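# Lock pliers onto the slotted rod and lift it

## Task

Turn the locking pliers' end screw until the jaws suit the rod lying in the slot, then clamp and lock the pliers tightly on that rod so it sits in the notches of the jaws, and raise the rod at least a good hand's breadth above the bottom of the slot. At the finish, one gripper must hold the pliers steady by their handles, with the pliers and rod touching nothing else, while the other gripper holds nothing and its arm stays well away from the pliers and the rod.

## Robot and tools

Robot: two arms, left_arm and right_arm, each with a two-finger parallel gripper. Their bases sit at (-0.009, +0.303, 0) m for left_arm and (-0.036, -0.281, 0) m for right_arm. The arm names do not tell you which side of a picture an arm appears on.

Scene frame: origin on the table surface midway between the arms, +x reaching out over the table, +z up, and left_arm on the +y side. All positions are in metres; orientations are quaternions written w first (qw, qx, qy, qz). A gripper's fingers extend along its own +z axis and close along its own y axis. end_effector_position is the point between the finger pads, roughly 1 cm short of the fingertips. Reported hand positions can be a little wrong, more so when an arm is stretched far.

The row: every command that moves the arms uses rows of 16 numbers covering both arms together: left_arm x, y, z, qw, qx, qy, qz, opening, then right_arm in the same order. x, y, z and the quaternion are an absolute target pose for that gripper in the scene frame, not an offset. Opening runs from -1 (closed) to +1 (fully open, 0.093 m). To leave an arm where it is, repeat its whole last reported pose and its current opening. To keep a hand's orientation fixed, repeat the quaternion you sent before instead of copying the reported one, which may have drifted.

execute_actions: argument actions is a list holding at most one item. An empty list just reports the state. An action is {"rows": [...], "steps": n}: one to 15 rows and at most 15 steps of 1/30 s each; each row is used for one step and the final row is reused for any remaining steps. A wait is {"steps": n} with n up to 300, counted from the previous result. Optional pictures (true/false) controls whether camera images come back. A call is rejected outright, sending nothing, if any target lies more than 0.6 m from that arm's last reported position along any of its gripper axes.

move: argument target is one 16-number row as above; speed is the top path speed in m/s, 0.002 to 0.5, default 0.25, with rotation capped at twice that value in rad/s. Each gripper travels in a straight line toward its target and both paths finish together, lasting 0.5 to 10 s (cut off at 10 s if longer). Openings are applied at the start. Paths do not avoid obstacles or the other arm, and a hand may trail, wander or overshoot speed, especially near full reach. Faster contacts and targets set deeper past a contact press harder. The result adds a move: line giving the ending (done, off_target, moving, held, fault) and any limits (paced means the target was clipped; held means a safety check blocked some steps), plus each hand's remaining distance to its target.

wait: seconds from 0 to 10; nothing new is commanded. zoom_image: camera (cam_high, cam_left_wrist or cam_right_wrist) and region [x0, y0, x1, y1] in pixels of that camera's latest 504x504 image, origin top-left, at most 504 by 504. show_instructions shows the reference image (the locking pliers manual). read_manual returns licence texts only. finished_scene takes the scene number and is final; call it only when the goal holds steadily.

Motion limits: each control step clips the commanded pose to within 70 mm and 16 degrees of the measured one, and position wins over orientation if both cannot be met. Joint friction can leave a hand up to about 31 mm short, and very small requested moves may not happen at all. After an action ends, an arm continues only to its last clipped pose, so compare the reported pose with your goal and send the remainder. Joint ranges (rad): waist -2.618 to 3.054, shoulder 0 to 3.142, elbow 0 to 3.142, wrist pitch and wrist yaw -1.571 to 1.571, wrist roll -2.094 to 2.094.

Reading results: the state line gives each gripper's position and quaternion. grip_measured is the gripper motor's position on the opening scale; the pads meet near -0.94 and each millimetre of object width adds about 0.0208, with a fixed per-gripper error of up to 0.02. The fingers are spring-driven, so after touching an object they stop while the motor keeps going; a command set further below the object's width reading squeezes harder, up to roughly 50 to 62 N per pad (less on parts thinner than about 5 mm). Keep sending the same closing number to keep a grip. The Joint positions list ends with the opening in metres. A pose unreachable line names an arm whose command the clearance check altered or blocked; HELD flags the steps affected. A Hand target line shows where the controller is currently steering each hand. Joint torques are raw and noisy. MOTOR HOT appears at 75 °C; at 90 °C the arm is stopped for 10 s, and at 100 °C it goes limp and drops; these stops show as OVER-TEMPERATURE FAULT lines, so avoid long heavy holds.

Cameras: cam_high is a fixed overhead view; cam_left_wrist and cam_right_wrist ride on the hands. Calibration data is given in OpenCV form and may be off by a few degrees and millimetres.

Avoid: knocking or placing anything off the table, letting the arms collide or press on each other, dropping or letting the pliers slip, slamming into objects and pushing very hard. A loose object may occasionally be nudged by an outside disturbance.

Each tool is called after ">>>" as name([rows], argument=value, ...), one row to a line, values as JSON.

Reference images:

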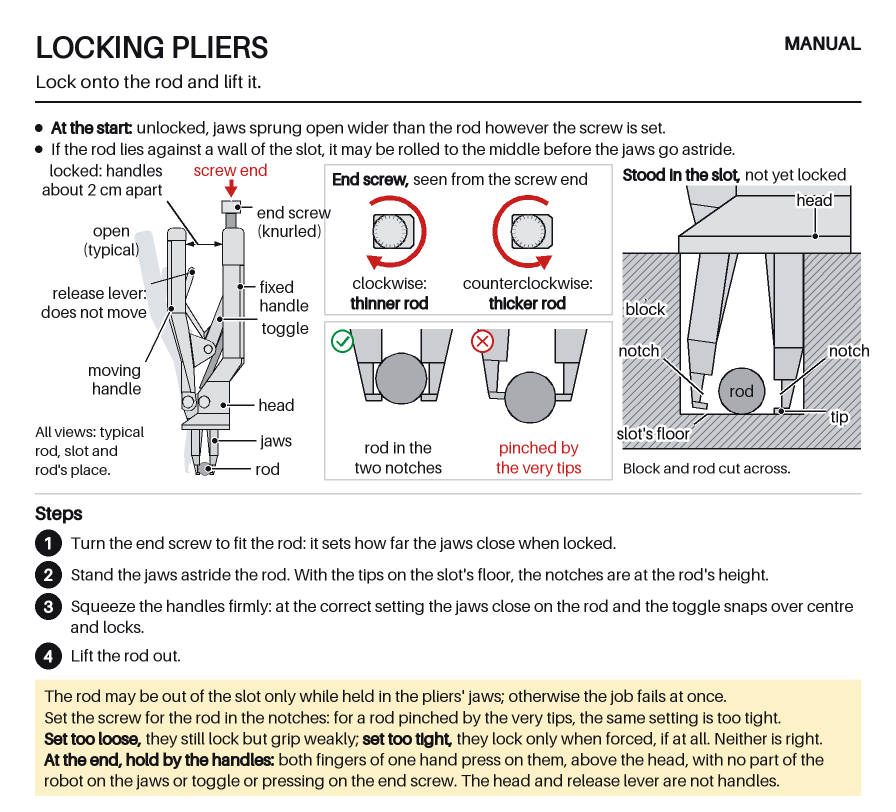

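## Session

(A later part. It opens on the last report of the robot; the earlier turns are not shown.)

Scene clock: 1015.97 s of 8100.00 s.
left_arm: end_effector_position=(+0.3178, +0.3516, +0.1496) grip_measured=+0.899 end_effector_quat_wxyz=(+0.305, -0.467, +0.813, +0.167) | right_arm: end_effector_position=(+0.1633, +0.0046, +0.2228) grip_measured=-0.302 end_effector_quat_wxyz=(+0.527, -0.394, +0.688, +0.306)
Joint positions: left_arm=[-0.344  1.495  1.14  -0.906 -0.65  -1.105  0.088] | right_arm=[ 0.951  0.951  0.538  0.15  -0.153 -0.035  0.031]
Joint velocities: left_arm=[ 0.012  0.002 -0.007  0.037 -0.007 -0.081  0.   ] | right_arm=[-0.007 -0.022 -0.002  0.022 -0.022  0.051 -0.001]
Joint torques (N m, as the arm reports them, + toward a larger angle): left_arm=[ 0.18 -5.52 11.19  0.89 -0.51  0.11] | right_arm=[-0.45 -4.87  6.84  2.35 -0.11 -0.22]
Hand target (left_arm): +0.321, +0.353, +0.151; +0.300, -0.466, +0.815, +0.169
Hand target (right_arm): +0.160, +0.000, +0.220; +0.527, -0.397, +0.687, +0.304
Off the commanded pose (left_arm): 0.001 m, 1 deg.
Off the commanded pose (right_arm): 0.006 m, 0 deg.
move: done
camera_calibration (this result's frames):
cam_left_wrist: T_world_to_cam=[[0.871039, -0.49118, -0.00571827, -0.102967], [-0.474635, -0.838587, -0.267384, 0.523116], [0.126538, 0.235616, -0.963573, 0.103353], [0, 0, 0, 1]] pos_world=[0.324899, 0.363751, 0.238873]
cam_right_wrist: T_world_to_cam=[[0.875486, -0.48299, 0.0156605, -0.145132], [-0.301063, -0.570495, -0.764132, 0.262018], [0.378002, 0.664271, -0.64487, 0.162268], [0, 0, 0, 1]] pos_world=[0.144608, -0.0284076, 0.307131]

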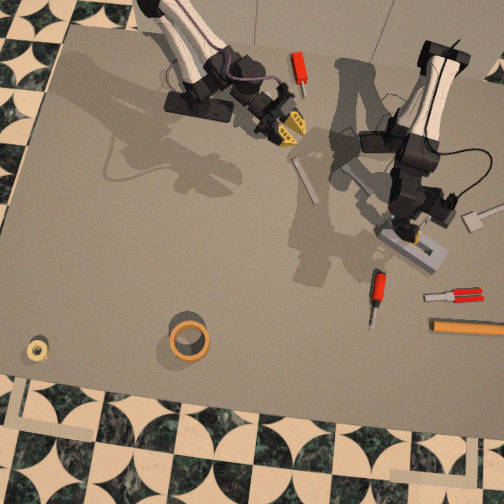

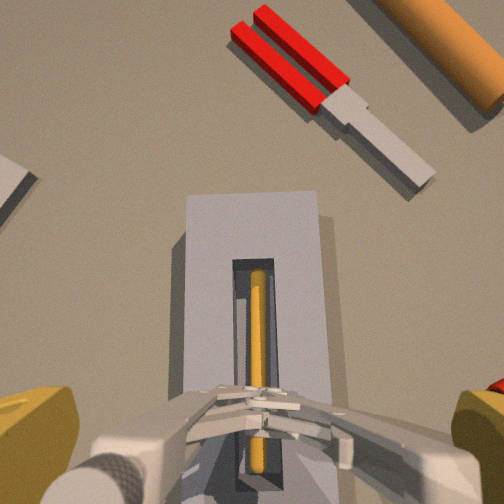

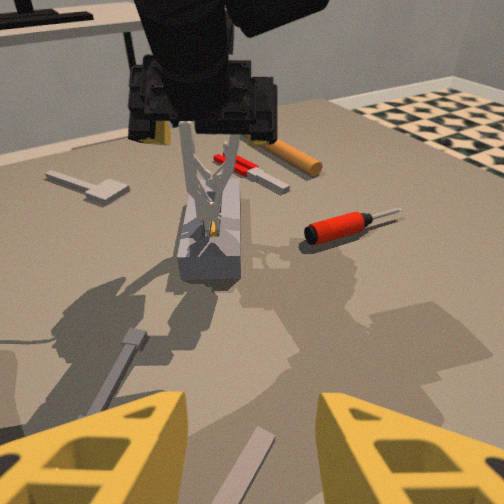

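>>> move(target=[0.318,0.352,0.148,0,-0.5,0.866,0,0.9,0.16,0,0.22,0.527,-0.397,0.687,0.304,-0.3], speed=0.1)

>>> execute_actions([
  {"rows":[[0.318,0.352,0.146,0,-0.5,0.866,0,0.7,0.16,0,0.22,0.527,-0.397,0.687,0.304,-0.3],[0.318,0.352,0.146,0,-0.5,0.866,0,0.6,0.16,0,0.22,0.527,-0.397,0.687,0.304,-0.3],[0.318,0.352,0.146,0,-0.5,0.866,0,0.52,0.16,0,0.22,0.527,-0.397,0.687,0.304,-0.3],[0.318,0.352,0.146,0,-0.5,0.866,0,0.47,0.16,0,0.22,0.527,-0.397,0.687,0.304,-0.3],[0.318,0.352,0.146,0,-0.5,0.866,0,0.43,0.16,0,0.22,0.527,-0.397,0.687,0.304,-0.3],[0.318,0.352,0.146,0,-0.5,0.866,0,0.39,0.16,0,0.22,0.527,-0.397,0.687,0.304,-0.3],[0.318,0.352,0.146,0,-0.5,0.866,0,0.35,0.16,0,0.22,0.527,-0.397,0.687,0.304,-0.3],[0.318,0.352,0.146,0,-0.5,0.866,0,0.31,0.16,0,0.22,0.527,-0.397,0.687,0.304,-0.3],[0.318,0.352,0.146,0,-0.5,0.866,0,0.28,0.16,0,0.22,0.527,-0.397,0.687,0.304,-0.3],[0.318,0.352,0.146,0,-0.5,0.866,0,0.25,0.16,0,0.22,0.527,-0.397,0.687,0.304,-0.3]],"steps":15},
])

>>> zoom_image(camera="cam_right_wrist", region=[160, 110, 270, 250])

Scene clock: 1028.20 s of 8100.00 s.
left_arm: end_effector_position=(+0.3156, +0.3517, +0.1461) grip_measured=+0.899 end_effector_quat_wxyz=(+0.009, -0.499, +0.866, +0.002) | right_arm: end_effector_position=(+0.1633, +0.0046, +0.2228) grip_measured=-0.302 end_effector_quat_wxyz=(+0.527, -0.394, +0.688, +0.306)
Joint positions: left_arm=[-0.034  1.772  1.596 -1.38  -0.01  -0.903  0.088] | right_arm=[ 0.951  0.951  0.538  0.15  -0.153 -0.035  0.031]
Joint velocities: left_arm=[-0.017 -0.012  0.002 -0.051 -0.051  0.081  0.   ] | right_arm=[-0.007 -0.002 -0.007 -0.007  0.037 -0.051  0.   ]
Joint torques (N m, as the arm reports them, + toward a larger angle): left_arm=[ 0.32 -8.09 10.59  0.29 -0.13  0.16] | right_arm=[-0.51 -4.88  6.81  2.35 -0.11 -0.23]
Hand target (left_arm): +0.319, +0.354, +0.147; +0.005, -0.499, +0.867, +0.000
Hand target (right_arm): +0.160, +0.000, +0.220; +0.527, -0.397, +0.687, +0.304
Off the commanded pose (left_arm): 0.003 m, 1 deg.
Off the commanded pose (right_arm): 0.006 m, 0 deg.
move: done
camera_calibration (this result's frames):
cam_left_wrist: T_world_to_cam=[[0.86672, -0.49834, -0.0212982, -0.0949273], [-0.447119, -0.795143, 0.409674, 0.398376], [-0.221092, -0.345549, -0.911984, 0.406851], [0, 0, 0, 1]] pos_world=[0.350348, 0.410047, 0.205815]
cam_right_wrist: T_world_to_cam=[[0.875486, -0.48299, 0.0156605, -0.145132], [-0.301063, -0.570495, -0.764132, 0.262018], [0.378002, 0.664271, -0.64487, 0.162268], [0, 0, 0, 1]] pos_world=[0.144608, -0.0284076, 0.307131]

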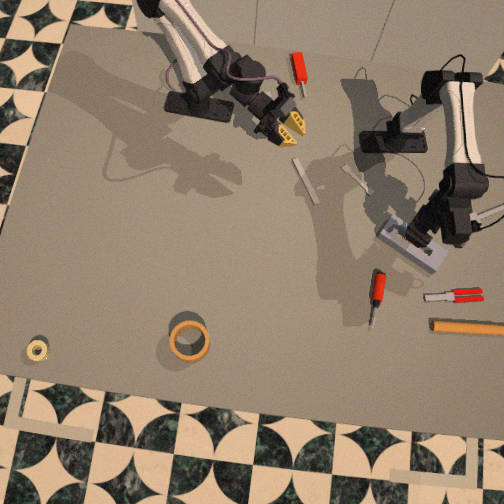

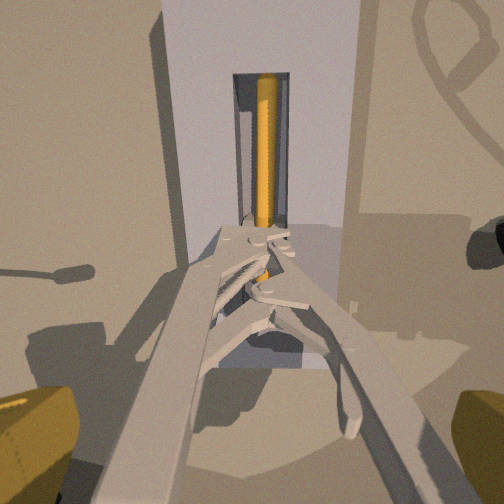

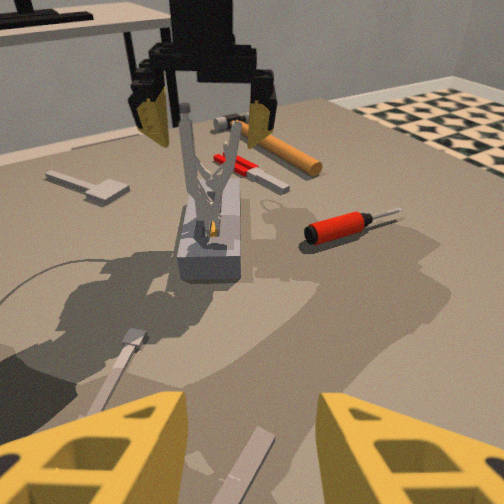

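Scene clock: 1028.70 s of 8100.00 s.
left_arm: end_effector_position=(+0.3142, +0.3505, +0.1478) grip_measured=+0.256 end_effector_quat_wxyz=(+0.005, -0.499, +0.866, -0.000) | right_arm: end_effector_position=(+0.1633, +0.0046, +0.2228) grip_measured=-0.302 end_effector_quat_wxyz=(+0.527, -0.394, +0.688, +0.306)
Joint positions: left_arm=[-0.034  1.772  1.603 -1.393 -0.004 -0.902  0.057] | right_arm=[ 0.951  0.951  0.538  0.15  -0.153 -0.035  0.031]
Joint velocities: left_arm=[-0.002 -0.007  0.007 -0.037  0.037 -0.007  0.001] | right_arm=[ 0.027  0.007 -0.002  0.066 -0.022 -0.007 -0.001]
Joint torques (N m, as the arm reports them, + toward a larger angle): left_arm=[-0.04 -7.59 10.23  0.28 -0.09  0.07] | right_arm=[-0.5  -4.86  6.82  2.34 -0.1  -0.21]
Hand target (left_arm): +0.318, +0.352, +0.146; +0.000, -0.500, +0.866, -0.000
Hand target (right_arm): +0.160, +0.000, +0.220; +0.527, -0.397, +0.687, +0.304
Off the commanded pose (left_arm): 0.004 m, 1 deg.
Off the commanded pose (right_arm): 0.006 m, 0 deg.
Steps of this call (steps 1 to 15: all 15 steps of this action). Readings (end_effector_position):
1: left_arm (+0.3155, +0.3516, +0.1462) | right_arm (+0.1633, +0.0046, +0.2228)
2: left_arm (+0.3153, +0.3513, +0.1464) | right_arm (+0.1633, +0.0046, +0.2228)
4: left_arm (+0.3155, +0.3510, +0.1468) | right_arm (+0.1633, +0.0046, +0.2228)
8: left_arm (+0.3143, +0.3508, +0.1469) | right_arm (+0.1633, +0.0046, +0.2228)
15: the state above
camera_calibration (this result's frames):
cam_left_wrist: T_world_to_cam=[[0.86638, -0.498885, -0.0223393, -0.0938166], [-0.445339, -0.792084, 0.417464, 0.393264], [-0.225961, -0.351734, -0.908419, 0.410827], [0, 0, 0, 1]] pos_world=[0.349248, 0.409196, 0.206934]
cam_right_wrist: T_world_to_cam=[[0.875486, -0.48299, 0.0156605, -0.145132], [-0.301063, -0.570495, -0.764132, 0.262018], [0.378002, 0.664271, -0.64487, 0.162268], [0, 0, 0, 1]] pos_world=[0.144608, -0.0284076, 0.307131]

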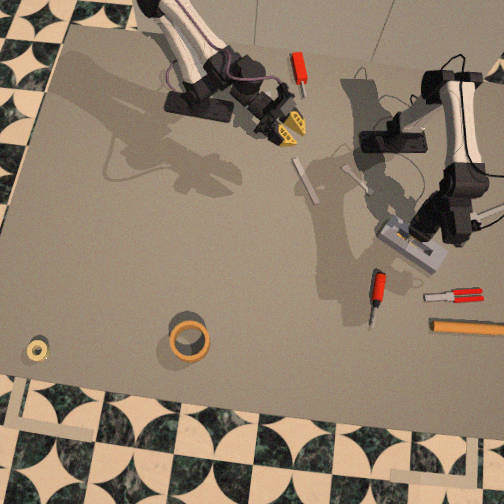

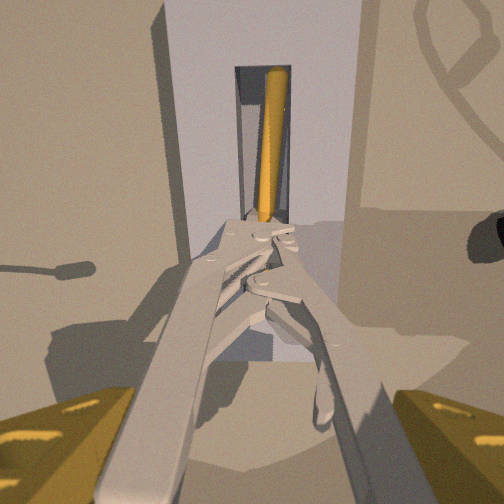

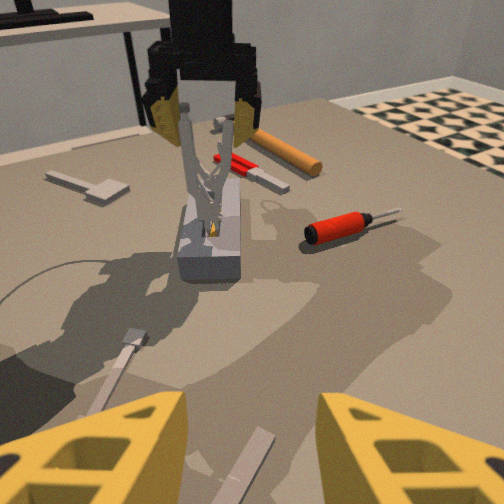

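Region (160, 110, 270, 250) of cam_right_wrist's 504x504 image, scaled by 3.600, with more detail than that image has; it fills the left 396 columns of this view, and the rest is white.

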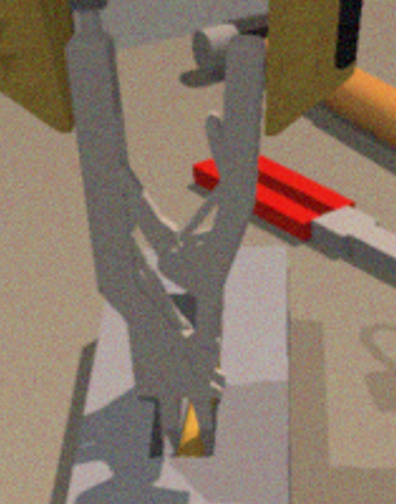

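>>> move(target=[0.316,0.352,0.186,0,-0.5,0.866,0,0.9,0.16,0,0.22,0.527,-0.397,0.687,0.304,-0.3], speed=0.04)

Scene clock: 1038.00 s of 8100.00 s.
left_arm: end_effector_position=(+0.3125, +0.3502, +0.1852) grip_measured=+0.898 end_effector_quat_wxyz=(+0.006, -0.499, +0.866, -0.001) | right_arm: end_effector_position=(+0.1633, +0.0046, +0.2228) grip_measured=-0.302 end_effector_quat_wxyz=(+0.527, -0.394, +0.688, +0.306)
Joint positions: left_arm=[-0.034  1.785  1.769 -1.544 -0.003 -0.902  0.088] | right_arm=[ 0.951  0.951  0.538  0.15  -0.153 -0.035  0.031]
Joint velocities: left_arm=[-0.007  0.002 -0.017  0.007 -0.095 -0.007 -0.   ] | right_arm=[-0.002  0.007  0.002  0.007  0.037  0.007 -0.   ]
Joint torques (N m, as the arm reports them, + toward a larger angle): left_arm=[ 0.12 -8.1  10.3   0.26 -0.12  0.05] | right_arm=[-0.47 -4.82  6.85  2.34 -0.1  -0.2 ]
Hand target (left_arm): +0.315, +0.352, +0.186; +0.003, -0.500, +0.866, -0.001
Hand target (right_arm): +0.160, +0.000, +0.220; +0.527, -0.397, +0.687, +0.304
Off the commanded pose (left_arm): 0.004 m, 1 deg.
Off the commanded pose (right_arm): 0.006 m, 0 deg.
joint sent to its limit (left arm) — the command would take joint 4 (wrist pitch) past its lower limit, so that joint was sent only as far as its limit.
move: done
camera_calibration (this result's frames):
cam_left_wrist: T_world_to_cam=[[0.866428, -0.498889, -0.0203037, -0.092089], [-0.446309, -0.792061, 0.41647, 0.377151], [-0.223854, -0.35178, -0.908923, 0.443778], [0, 0, 0, 1]] pos_world=[0.347456, 0.408896, 0.244418]
cam_right_wrist: T_world_to_cam=[[0.875486, -0.48299, 0.0156605, -0.145132], [-0.301063, -0.570495, -0.764132, 0.262018], [0.378002, 0.664271, -0.64487, 0.162268], [0, 0, 0, 1]] pos_world=[0.144608, -0.0284076, 0.307131]

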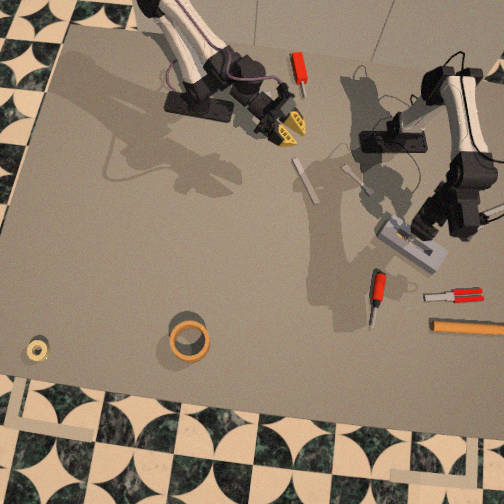

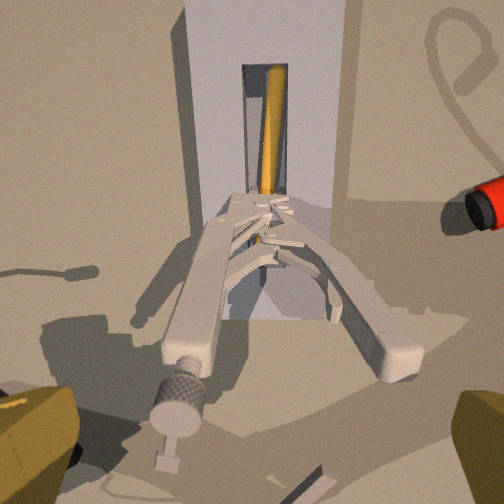

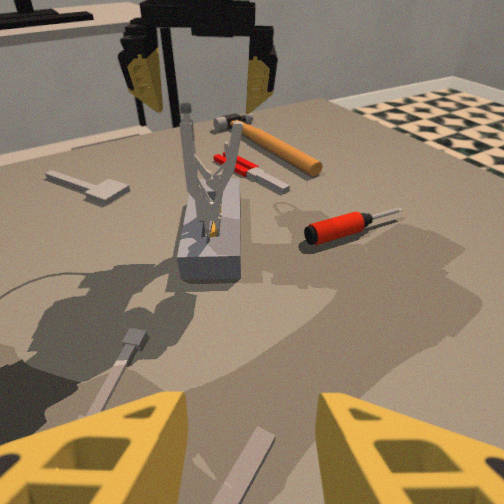

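>>> move(target=[0.292,0.364,0.186,0,-0.5,0.866,0,0.3,0.16,0,0.22,0.527,-0.397,0.687,0.304,-0.3], speed=0.04)

>>> execute_actions([
  {"rows":[[0.292,0.364,0.186,0,-0.5,0.866,0,-0.4,0.16,0,0.22,0.527,-0.397,0.687,0.304,-0.3]],"steps":12},
])

Scene clock: 1042.97 s of 8100.00 s.
left_arm: end_effector_position=(+0.2988, +0.3634, +0.1889) grip_measured=+0.302 end_effector_quat_wxyz=(+0.008, -0.502, +0.865, -0.001) | right_arm: end_effector_position=(+0.1633, +0.0046, +0.2228) grip_measured=-0.302 end_effector_quat_wxyz=(+0.527, -0.394, +0.688, +0.306)
Joint positions: left_arm=[ 0.014  1.738  1.727 -1.544 -0.003 -0.86   0.06 ] | right_arm=[ 0.951  0.951  0.538  0.15  -0.153 -0.035  0.031]
Joint velocities: left_arm=[ 0.002 -0.002  0.012  0.051  0.037  0.007  0.   ] | right_arm=[-0.002  0.012 -0.012 -0.051 -0.051  0.007 -0.001]
Joint torques (N m, as the arm reports them, + toward a larger angle): left_arm=[  0.17 -10.8    5.21   0.37  -0.12   0.11] | right_arm=[-0.47 -4.85  6.81  2.35 -0.11 -0.21]
Hand target (left_arm): +0.292, +0.364, +0.186; +0.000, -0.500, +0.866, +0.001
Hand target (right_arm): +0.160, +0.000, +0.220; +0.527, -0.397, +0.687, +0.304
Off the commanded pose (left_arm): 0.007 m, 1 deg.
Off the commanded pose (right_arm): 0.006 m, 0 deg.
move: done
camera_calibration (this result's frames):
cam_left_wrist: T_world_to_cam=[[0.869169, -0.494225, -0.0169444, -0.0766287], [-0.444001, -0.795012, 0.413303, 0.380924], [-0.217736, -0.351706, -0.910436, 0.447135], [0, 0, 0, 1]] pos_world=[0.333091, 0.422227, 0.248352]
cam_right_wrist: T_world_to_cam=[[0.875486, -0.48299, 0.0156605, -0.145132], [-0.301063, -0.570495, -0.764132, 0.262018], [0.378002, 0.664271, -0.64487, 0.162268], [0, 0, 0, 1]] pos_world=[0.144608, -0.0284076, 0.307131]

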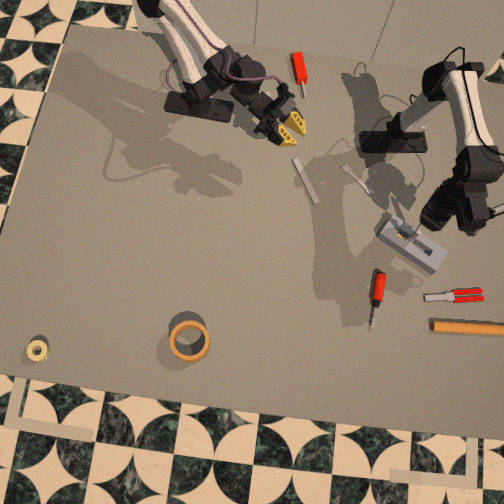

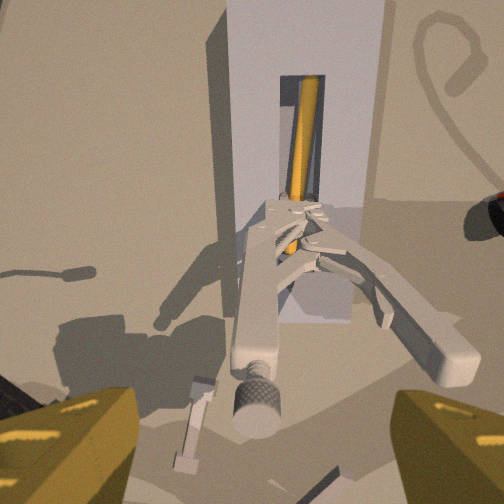

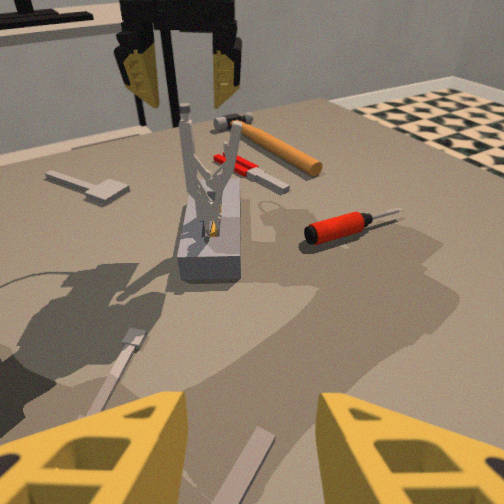

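Scene clock: 1043.37 s of 8100.00 s.
left_arm: end_effector_position=(+0.2988, +0.3634, +0.1889) grip_measured=-0.398 end_effector_quat_wxyz=(+0.008, -0.500, +0.866, -0.001) | right_arm: end_effector_position=(+0.1633, +0.0046, +0.2228) grip_measured=-0.302 end_effector_quat_wxyz=(+0.527, -0.394, +0.688, +0.306)
Joint positions: left_arm=[ 0.014  1.738  1.727 -1.544 -0.003 -0.857  0.026] | right_arm=[ 0.951  0.951  0.538  0.15  -0.153 -0.035  0.031]
Joint velocities: left_arm=[-0.007  0.002  0.007 -0.051 -0.037  0.051 -0.   ] | right_arm=[-0.007 -0.022 -0.002  0.037 -0.007 -0.007 -0.001]
Joint torques (N m, as the arm reports them, + toward a larger angle): left_arm=[  0.21 -10.45   5.34   0.35  -0.08   0.15] | right_arm=[-0.48 -4.88  6.83  2.35 -0.1  -0.21]
Hand target (left_arm): +0.292, +0.364, +0.186; -0.000, -0.500, +0.866, +0.000
Hand target (right_arm): +0.160, +0.000, +0.220; +0.527, -0.397, +0.687, +0.304
Off the commanded pose (left_arm): 0.007 m, 1 deg.
Off the commanded pose (right_arm): 0.006 m, 0 deg.
Steps of this call (steps 1 to 12: all 12 steps of this action). Readings (end_effector_position):
1: left_arm (+0.2988, +0.3634, +0.1889) | right_arm (+0.1633, +0.0046, +0.2228)
2: left_arm (+0.2988, +0.3634, +0.1889) | right_arm (+0.1633, +0.0046, +0.2228)
4: left_arm (+0.2988, +0.3634, +0.1889) | right_arm (+0.1633, +0.0046, +0.2228)
8: left_arm (+0.2988, +0.3634, +0.1889) | right_arm (+0.1633, +0.0046, +0.2228)
12: the state above
camera_calibration (this result's frames):
cam_left_wrist: T_world_to_cam=[[0.867656, -0.496875, -0.0169838, -0.0752067], [-0.446417, -0.793673, 0.413274, 0.381164], [-0.218825, -0.350998, -0.910448, 0.447205], [0, 0, 0, 1]] pos_world=[0.333272, 0.422119, 0.248355]
cam_right_wrist: T_world_to_cam=[[0.875486, -0.48299, 0.0156605, -0.145132], [-0.301063, -0.570495, -0.764132, 0.262018], [0.378002, 0.664271, -0.64487, 0.162268], [0, 0, 0, 1]] pos_world=[0.144608, -0.0284076, 0.307131]

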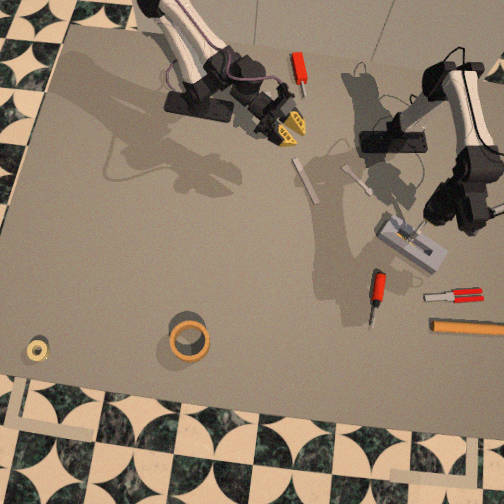

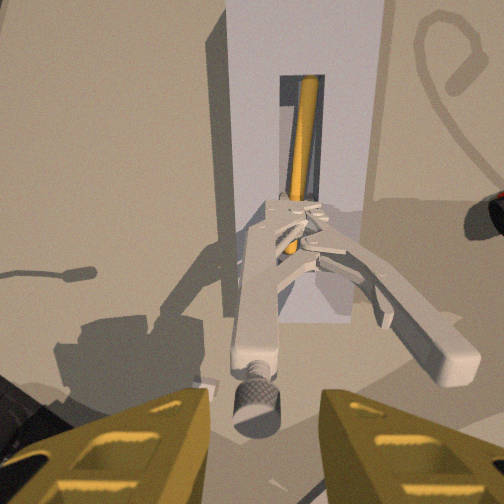

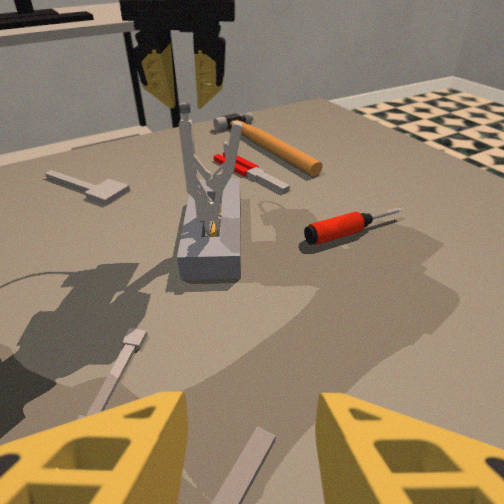

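>>> move(target=[0.291,0.364,0.147,0,-0.5,0.866,0,-0.4,0.16,0,0.22,0.527,-0.397,0.687,0.304,-0.3], speed=0.03)

Scene clock: 1050.27 s of 8100.00 s.
left_arm: end_effector_position=(+0.2958, +0.3628, +0.1494) grip_measured=-0.398 end_effector_quat_wxyz=(+0.000, -0.500, +0.866, +0.002) | right_arm: end_effector_position=(+0.1633, +0.0046, +0.2228) grip_measured=-0.302 end_effector_quat_wxyz=(+0.527, -0.394, +0.688, +0.306)
Joint positions: left_arm=[ 0.014  1.718  1.546 -1.399 -0.003 -0.856  0.026] | right_arm=[ 0.951  0.951  0.538  0.15  -0.153 -0.035  0.031]
Joint velocities: left_arm=[-0.007 -0.007 -0.017 -0.037 -0.037  0.037 -0.   ] | right_arm=[ 0.002  0.012 -0.007  0.022  0.007 -0.022 -0.001]
Joint torques (N m, as the arm reports them, + toward a larger angle): left_arm=[  0.36 -10.63   5.6    0.45  -0.12   0.13] | right_arm=[-0.45 -4.89  6.82  2.34 -0.1  -0.21]
Hand target (left_arm): +0.292, +0.364, +0.147; -0.000, -0.500, +0.866, +0.000
Hand target (right_arm): +0.160, +0.000, +0.220; +0.527, -0.397, +0.687, +0.304
Off the commanded pose (left_arm): 0.006 m, 0 deg.
Off the commanded pose (right_arm): 0.006 m, 0 deg.
move: done
camera_calibration (this result's frames):
cam_left_wrist: T_world_to_cam=[[0.866903, -0.497608, -0.0294093, -0.0712599], [-0.440287, -0.792035, 0.42288, 0.391892], [-0.233722, -0.353648, -0.905708, 0.41503], [0, 0, 0, 1]] pos_world=[0.331322, 0.421707, 0.208077]
cam_right_wrist: T_world_to_cam=[[0.875486, -0.48299, 0.0156605, -0.145132], [-0.301063, -0.570495, -0.764132, 0.262018], [0.378002, 0.664271, -0.64487, 0.162268], [0, 0, 0, 1]] pos_world=[0.144608, -0.0284076, 0.307131]

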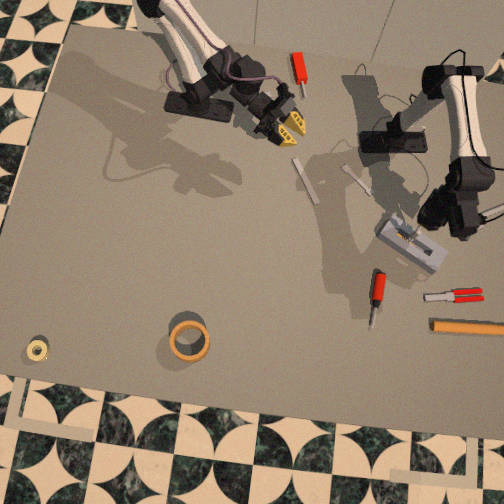

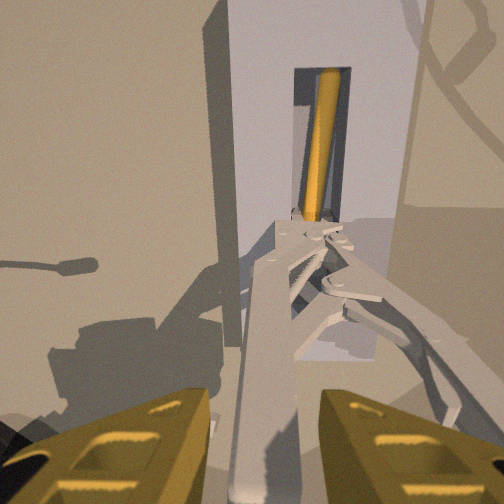

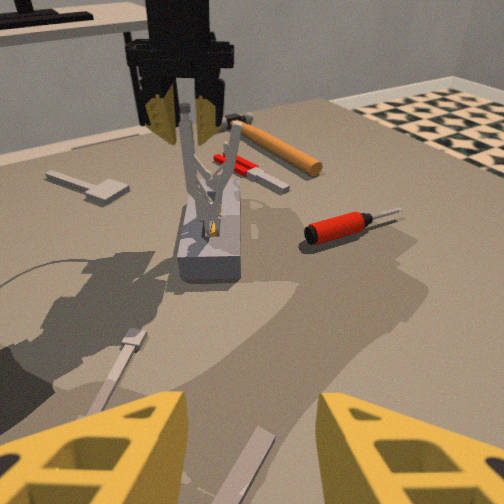

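Grip the fixed handle.

>>> execute_actions([
  {"rows":[[0.294,0.363,0.148,0,-0.5,0.866,0,-0.55,0.16,0,0.22,0.527,-0.397,0.687,0.304,-0.3],[0.294,0.363,0.148,0,-0.5,0.866,0,-0.6,0.16,0,0.22,0.527,-0.397,0.687,0.304,-0.3],[0.294,0.363,0.148,0,-0.5,0.866,0,-0.65,0.16,0,0.22,0.527,-0.397,0.687,0.304,-0.3],[0.294,0.363,0.148,0,-0.5,0.866,0,-0.7,0.16,0,0.22,0.527,-0.397,0.687,0.304,-0.3],[0.294,0.363,0.148,0,-0.5,0.866,0,-0.75,0.16,0,0.22,0.527,-0.397,0.687,0.304,-0.3],[0.294,0.363,0.148,0,-0.5,0.866,0,-0.8,0.16,0,0.22,0.527,-0.397,0.687,0.304,-0.3]],"steps":15},
])

Scene clock: 1054.33 s of 8100.00 s.
left_arm: end_effector_position=(+0.2972, +0.3622, +0.1494) grip_measured=-0.783 end_effector_quat_wxyz=(+0.002, -0.500, +0.866, -0.002) | right_arm: end_effector_position=(+0.1633, +0.0046, +0.2228) grip_measured=-0.302 end_effector_quat_wxyz=(+0.527, -0.394, +0.688, +0.306)
Joint positions: left_arm=[ 0.014  1.718  1.546 -1.394  0.002 -0.856  0.008] | right_arm=[ 0.951  0.951  0.538  0.15  -0.153 -0.035  0.031]
Joint velocities: left_arm=[-0.012 -0.007 -0.002  0.022 -0.066  0.022  0.   ] | right_arm=[ 0.007  0.002 -0.012 -0.081 -0.051 -0.11  -0.001]
Joint torques (N m, as the arm reports them, + toward a larger angle): left_arm=[ 0.05 -9.89  6.88  0.34 -0.19  0.06] | right_arm=[-0.44 -4.87  6.83  2.34 -0.11 -0.23]
Hand target (left_arm): +0.294, +0.363, +0.148; +0.000, -0.500, +0.866, +0.000
Hand target (right_arm): +0.160, +0.000, +0.220; +0.527, -0.397, +0.687, +0.304
Off the commanded pose (left_arm): 0.004 m, 0 deg.
Off the commanded pose (right_arm): 0.006 m, 0 deg.
Steps of this call (steps 1 to 107: nothing new was sent; steps 108 to 122: all 15 steps of this action). Readings (end_effector_position):
108: left_arm (+0.2963, +0.3629, +0.1494) | right_arm (+0.1633, +0.0046, +0.2228)
109: left_arm (+0.2963, +0.3629, +0.1494) | right_arm (+0.1633, +0.0046, +0.2228)
111: left_arm (+0.2963, +0.3629, +0.1494) | right_arm (+0.1633, +0.0046, +0.2228)
115: left_arm (+0.2972, +0.3622, +0.1494) | right_arm (+0.1633, +0.0046, +0.2228)
122: the state above
camera_calibration (this result's frames):
cam_left_wrist: T_world_to_cam=[[0.867048, -0.49772, -0.0224172, -0.0737623], [-0.442755, -0.790368, 0.423423, 0.39206], [-0.228464, -0.357202, -0.905655, 0.414853], [0, 0, 0, 1]] pos_world=[0.332321, 0.421345, 0.208053]
cam_right_wrist: T_world_to_cam=[[0.875486, -0.48299, 0.0156605, -0.145132], [-0.301063, -0.570495, -0.764132, 0.262018], [0.378002, 0.664271, -0.64487, 0.162268], [0, 0, 0, 1]] pos_world=[0.144608, -0.0284076, 0.307131]

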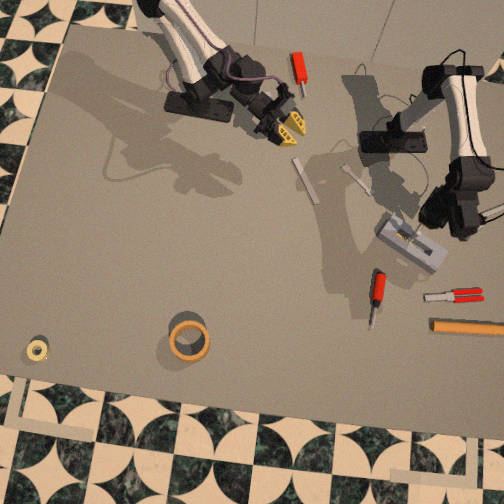

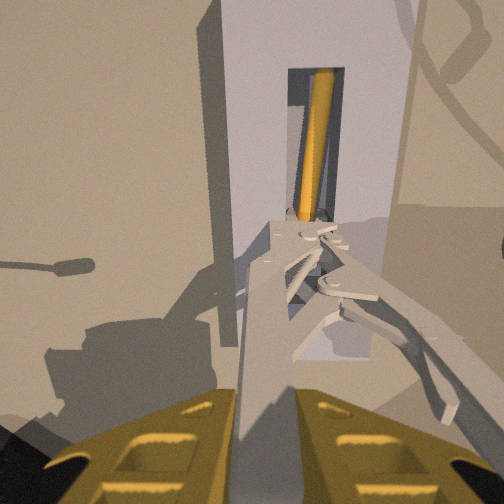

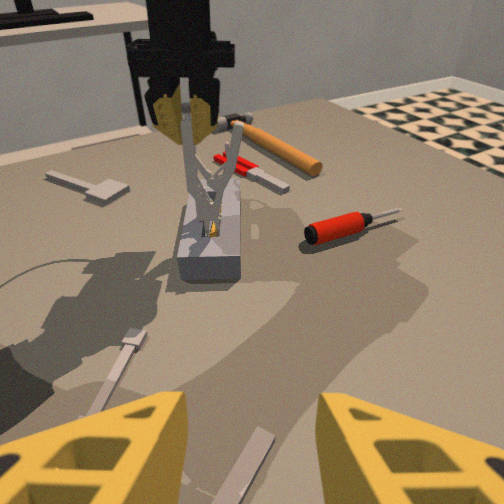

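>>> move(target=[0.314,0.386,0.153,0,-0.515,0.857,0,-0.8,0.16,0,0.22,0.527,-0.397,0.687,0.304,-0.3], speed=0.015)

Scene clock: 1058.60 s of 8100.00 s.
left_arm: end_effector_position=(+0.3091, +0.3818, +0.1504) grip_measured=-0.783 end_effector_quat_wxyz=(-0.004, -0.515, +0.857, +0.000) | right_arm: end_effector_position=(+0.1633, +0.0046, +0.2228) grip_measured=-0.302 end_effector_quat_wxyz=(+0.527, -0.394, +0.688, +0.306)
Joint positions: left_arm=[ 0.066  1.792  1.638 -1.425  0.002 -0.839  0.008] | right_arm=[ 0.951  0.951  0.538  0.15  -0.153 -0.035  0.031]
Joint velocities: left_arm=[-0.002 -0.002 -0.017 -0.022  0.066  0.022 -0.   ] | right_arm=[-0.012 -0.017 -0.007  0.022 -0.037  0.037 -0.001]
Joint torques (N m, as the arm reports them, + toward a larger angle): left_arm=[ 0.47 -8.68 10.97  0.27 -0.15  0.14] | right_arm=[-0.46 -4.85  6.87  2.35 -0.11 -0.21]
Hand target (left_arm): +0.313, +0.386, +0.153; +0.000, -0.515, +0.857, +0.001
Hand target (right_arm): +0.160, +0.000, +0.220; +0.527, -0.397, +0.687, +0.304
Off the commanded pose (left_arm): 0.007 m, 0 deg.
Off the commanded pose (right_arm): 0.006 m, 0 deg.
move: done
camera_calibration (this result's frames):
cam_left_wrist: T_world_to_cam=[[0.883485, -0.467413, -0.0312914, -0.0897098], [-0.410039, -0.803883, 0.430859, 0.4063], [-0.226544, -0.367827, -0.901877, 0.428396], [0, 0, 0, 1]] pos_world=[0.342907, 0.442262, 0.208495]
cam_right_wrist: T_world_to_cam=[[0.875486, -0.48299, 0.0156605, -0.145132], [-0.301063, -0.570495, -0.764132, 0.262018], [0.378002, 0.664271, -0.64487, 0.162268], [0, 0, 0, 1]] pos_world=[0.144608, -0.0284076, 0.307131]

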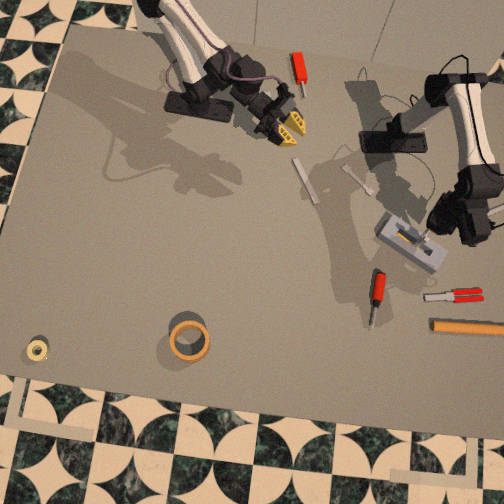

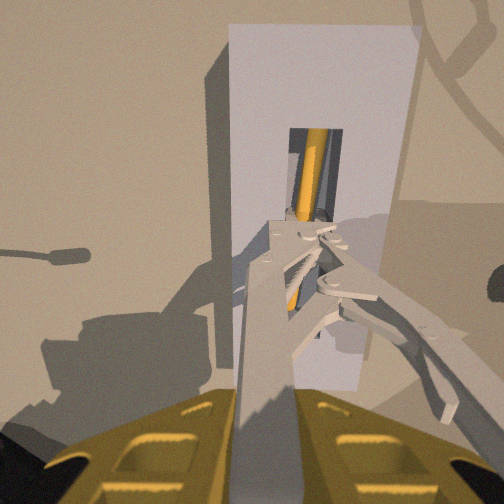

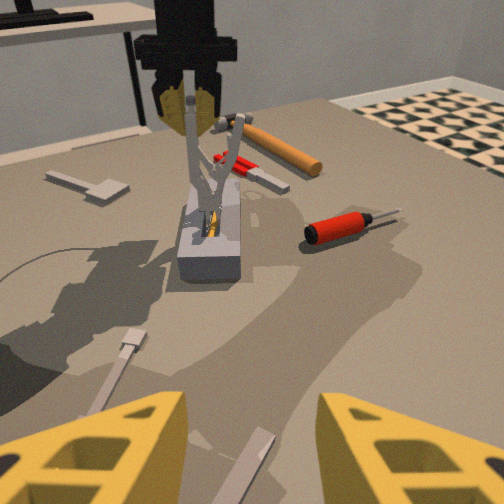

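>>> execute_actions([
  {"rows":[[0.310,0.382,0.146,0,-0.515,0.857,0,-0.8,0.16,0,0.22,0.527,-0.397,0.687,0.304,-0.3],[0.310,0.382,0.146,0,-0.515,0.857,0,-0.8,0.16,0,0.22,0.527,-0.397,0.687,0.304,-0.3],[0.310,0.382,0.146,0,-0.515,0.857,0,-0.8,0.16,0,0.22,0.527,-0.397,0.687,0.304,-0.3],[0.310,0.382,0.146,0,-0.515,0.857,0,-0.72,0.16,0,0.22,0.527,-0.397,0.687,0.304,-0.3],[0.310,0.382,0.146,0,-0.515,0.857,0,-0.68,0.16,0,0.22,0.527,-0.397,0.687,0.304,-0.3],[0.310,0.382,0.148,0,-0.515,0.857,0,-0.64,0.16,0,0.22,0.527,-0.397,0.687,0.304,-0.3],[0.310,0.382,0.148,0,-0.515,0.857,0,-0.6,0.16,0,0.22,0.527,-0.397,0.687,0.304,-0.3],[0.310,0.382,0.148,0,-0.515,0.857,0,-0.56,0.16,0,0.22,0.527,-0.397,0.687,0.304,-0.3],[0.310,0.382,0.148,0,-0.515,0.857,0,-0.52,0.16,0,0.22,0.527,-0.397,0.687,0.304,-0.3],[0.310,0.382,0.148,0,-0.515,0.857,0,-0.46,0.16,0,0.22,0.527,-0.397,0.687,0.304,-0.3],[0.310,0.382,0.148,0,-0.515,0.857,0,-0.4,0.16,0,0.22,0.527,-0.397,0.687,0.304,-0.3],[0.310,0.382,0.148,0,-0.515,0.857,0,-0.34,0.16,0,0.22,0.527,-0.397,0.687,0.304,-0.3]],"steps":15},
])

Scene clock: 1064.63 s of 8100.00 s.
left_arm: end_effector_position=(+0.3108, +0.3823, +0.1505) grip_measured=-0.342 end_effector_quat_wxyz=(-0.000, -0.515, +0.857, -0.001) | right_arm: end_effector_position=(+0.1633, +0.0046, +0.2228) grip_measured=-0.302 end_effector_quat_wxyz=(+0.527, -0.394, +0.688, +0.306)
Joint positions: left_arm=[ 0.066  1.792  1.639 -1.418  0.002 -0.839  0.029] | right_arm=[ 0.951  0.951  0.538  0.15  -0.153 -0.035  0.031]
Joint velocities: left_arm=[-0.002 -0.002  0.012  0.022 -0.051 -0.007  0.001] | right_arm=[ 0.012 -0.007  0.007 -0.081  0.007  0.007 -0.   ]
Joint torques (N m, as the arm reports them, + toward a larger angle): left_arm=[ -0.46 -10.47   6.66   0.47  -0.18  -0.02] | right_arm=[-0.45 -4.84  6.85  2.35 -0.11 -0.21]
Hand target (left_arm): +0.310, +0.382, +0.148; +0.000, -0.515, +0.857, +0.000
Hand target (right_arm): +0.160, +0.000, +0.220; +0.527, -0.397, +0.687, +0.304
Off the commanded pose (left_arm): 0.003 m, 0 deg.
Off the commanded pose (right_arm): 0.006 m, 0 deg.
Steps of this call (steps 1 to 166: nothing new was sent; steps 167 to 181: all 15 steps of this action). Readings (end_effector_position):
167: left_arm (+0.3093, +0.3818, +0.1505) | right_arm (+0.1633, +0.0046, +0.2228)
168: left_arm (+0.3096, +0.3819, +0.1505) | right_arm (+0.1633, +0.0046, +0.2228)
170: left_arm (+0.3101, +0.3821, +0.1505) | right_arm (+0.1633, +0.0046, +0.2228)
174: left_arm (+0.3104, +0.3822, +0.1505) | right_arm (+0.1633, +0.0046, +0.2228)
181: the state above
camera_calibration (this result's frames):
cam_left_wrist: T_world_to_cam=[[0.883684, -0.467354, -0.0261439, -0.0918264], [-0.413016, -0.804788, 0.426302, 0.409297], [-0.220274, -0.365918, -0.904203, 0.426706], [0, 0, 0, 1]] pos_world=[0.344184, 0.442622, 0.208944]
cam_right_wrist: T_world_to_cam=[[0.875486, -0.48299, 0.0156605, -0.145132], [-0.301063, -0.570495, -0.764132, 0.262018], [0.378002, 0.664271, -0.64487, 0.162268], [0, 0, 0, 1]] pos_world=[0.144608, -0.0284076, 0.307131]

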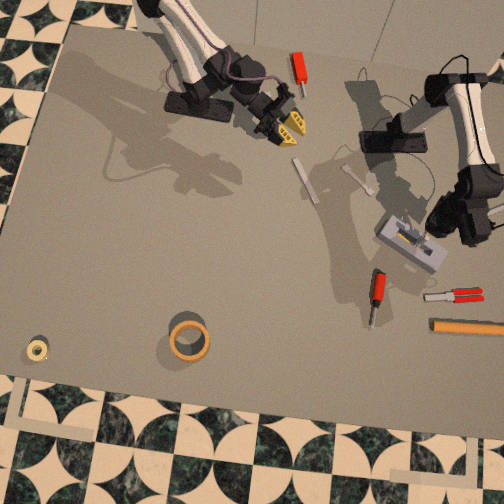

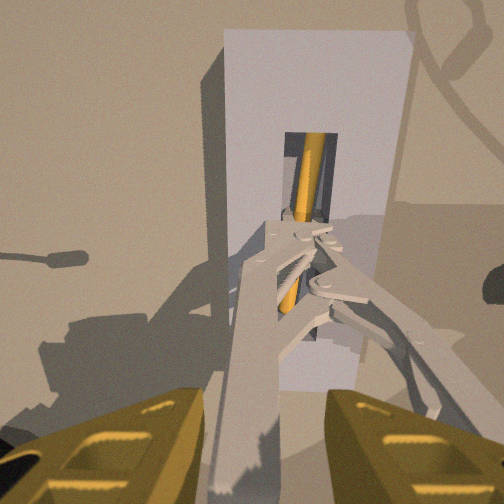

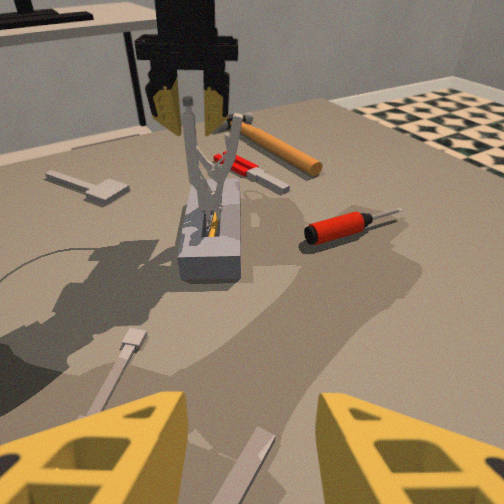

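>>> move(target=[0.306,0.386,0.188,0,-0.515,0.857,0,-0.28,0.16,0,0.22,0.527,-0.397,0.687,0.304,-0.3], speed=0.03)

>>> move(target=[0.331,0.371,0.188,0,-0.515,0.857,0,0.95,0.16,0,0.22,0.527,-0.397,0.687,0.304,-0.3], speed=0.03)

Scene clock: 1069.10 s of 8100.00 s.
left_arm: end_effector_position=(+0.3045, +0.3825, +0.1803) grip_measured=-0.281 end_effector_quat_wxyz=(-0.004, -0.515, +0.857, +0.000) | right_arm: end_effector_position=(+0.1633, +0.0046, +0.2228) grip_measured=-0.302 end_effector_quat_wxyz=(+0.527, -0.394, +0.688, +0.306)
Joint positions: left_arm=[ 0.072  1.792  1.758 -1.544  0.002 -0.834  0.032] | right_arm=[ 0.951  0.951  0.538  0.15  -0.153 -0.035  0.031]
Joint velocities: left_arm=[ 0.002  0.002  0.007  0.051 -0.037 -0.022  0.001] | right_arm=[-0.007 -0.012 -0.007 -0.007  0.051 -0.007 -0.001]
Joint torques (N m, as the arm reports them, + toward a larger angle): left_arm=[  0.55 -10.18  10.33   0.2   -0.16   0.11] | right_arm=[-0.44 -4.86  6.84  2.35 -0.11 -0.22]
Hand target (left_arm): +0.305, +0.386, +0.188; +0.005, -0.515, +0.857, -0.001
Hand target (right_arm): +0.160, +0.000, +0.220; +0.527, -0.397, +0.687, +0.304
Off the commanded pose (left_arm): 0.009 m, 0 deg.
Off the commanded pose (right_arm): 0.006 m, 0 deg.
joint sent to its limit (left arm) — the command would take joint 4 (wrist pitch) past its lower limit, so that joint was sent only as far as its limit.
move: done
camera_calibration (this result's frames):
cam_left_wrist: T_world_to_cam=[[0.883671, -0.467065, -0.031231, -0.0845699], [-0.409862, -0.804224, 0.430392, 0.39226], [-0.226138, -0.367525, -0.902102, 0.45435], [0, 0, 0, 1]] pos_world=[0.33825, 0.44295, 0.238403]
cam_right_wrist: T_world_to_cam=[[0.875486, -0.48299, 0.0156605, -0.145132], [-0.301063, -0.570495, -0.764132, 0.262018], [0.378002, 0.664271, -0.64487, 0.162268], [0, 0, 0, 1]] pos_world=[0.144608, -0.0284076, 0.307131]

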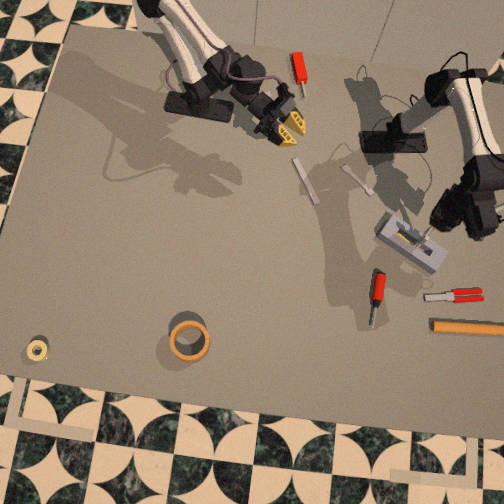

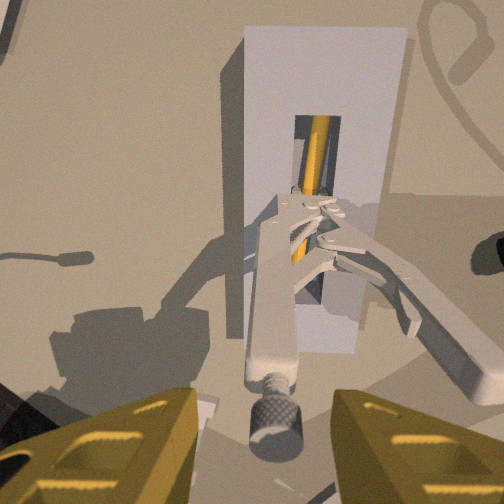

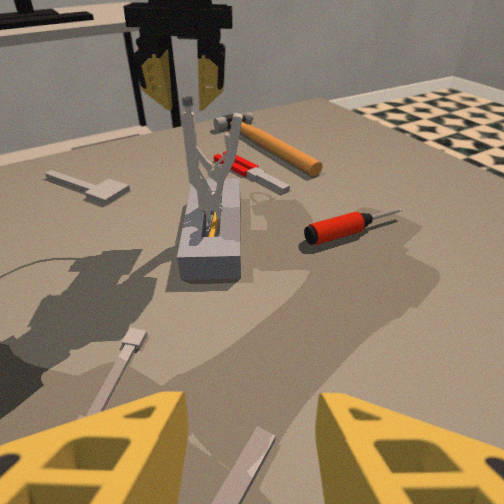

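Scene clock: 1070.37 s of 8100.00 s.
left_arm: end_effector_position=(+0.3263, +0.3727, +0.1881) grip_measured=+0.948 end_effector_quat_wxyz=(+0.015, -0.514, +0.857, -0.006) | right_arm: end_effector_position=(+0.1633, +0.0046, +0.2228) grip_measured=-0.302 end_effector_quat_wxyz=(+0.527, -0.394, +0.688, +0.306)
Joint positions: left_arm=[ 0.028  1.839  1.849 -1.548  0.002 -0.876  0.091] | right_arm=[ 0.951  0.951  0.538  0.15  -0.153 -0.035  0.031]
Joint velocities: left_arm=[-0.017  0.002  0.012  0.007  0.037 -0.081 -0.002] | right_arm=[ 0.002  0.012 -0.007 -0.007 -0.022 -0.037 -0.002]
Joint torques (N m, as the arm reports them, + toward a larger angle): left_arm=[-0.77 -8.47 10.37  0.32 -0.15 -0.07] | right_arm=[-0.42 -4.9   6.89  2.35 -0.11 -0.21]
Hand target (left_arm): +0.331, +0.371, +0.188; +0.014, -0.515, +0.857, -0.006
Hand target (right_arm): +0.160, +0.000, +0.220; +0.527, -0.397, +0.687, +0.304
Off the commanded pose (left_arm): 0.005 m, 2 deg.
Off the commanded pose (right_arm): 0.006 m, 0 deg.
joint sent to its limit (left arm) — the command would take joint 4 (wrist pitch) past its lower limit, so that joint was sent only as far as its limit.
move: done
camera_calibration (this result's frames):
cam_left_wrist: T_world_to_cam=[[0.883582, -0.468275, -0.00124005, -0.113343], [-0.427149, -0.807062, 0.407671, 0.400914], [-0.191903, -0.359681, -0.913128, 0.45069], [0, 0, 0, 1]] pos_world=[0.357887, 0.432591, 0.247957]
cam_right_wrist: T_world_to_cam=[[0.875486, -0.48299, 0.0156605, -0.145132], [-0.301063, -0.570495, -0.764132, 0.262018], [0.378002, 0.664271, -0.64487, 0.162268], [0, 0, 0, 1]] pos_world=[0.144608, -0.0284076, 0.307131]

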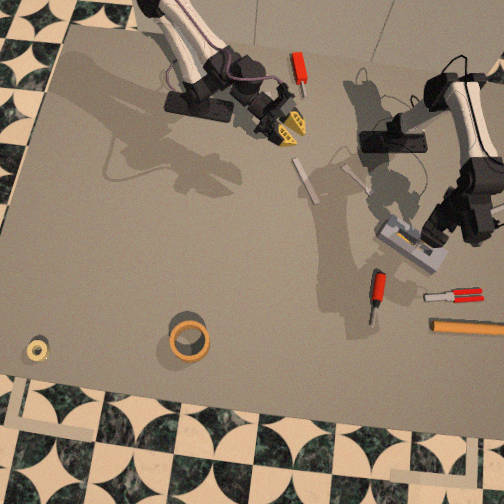

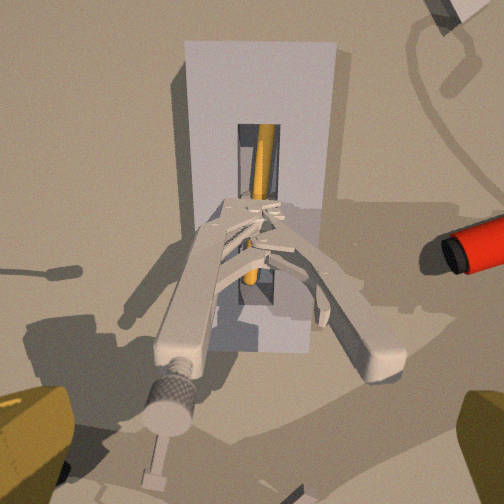

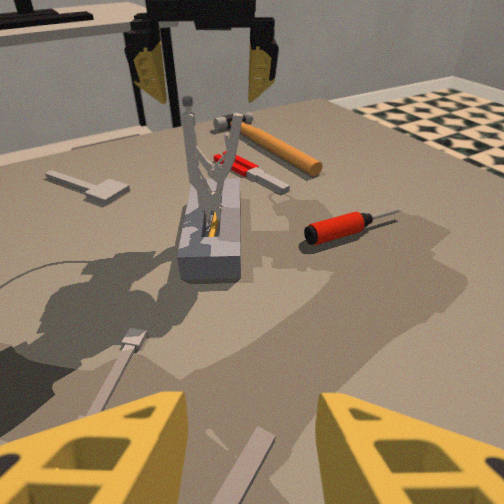

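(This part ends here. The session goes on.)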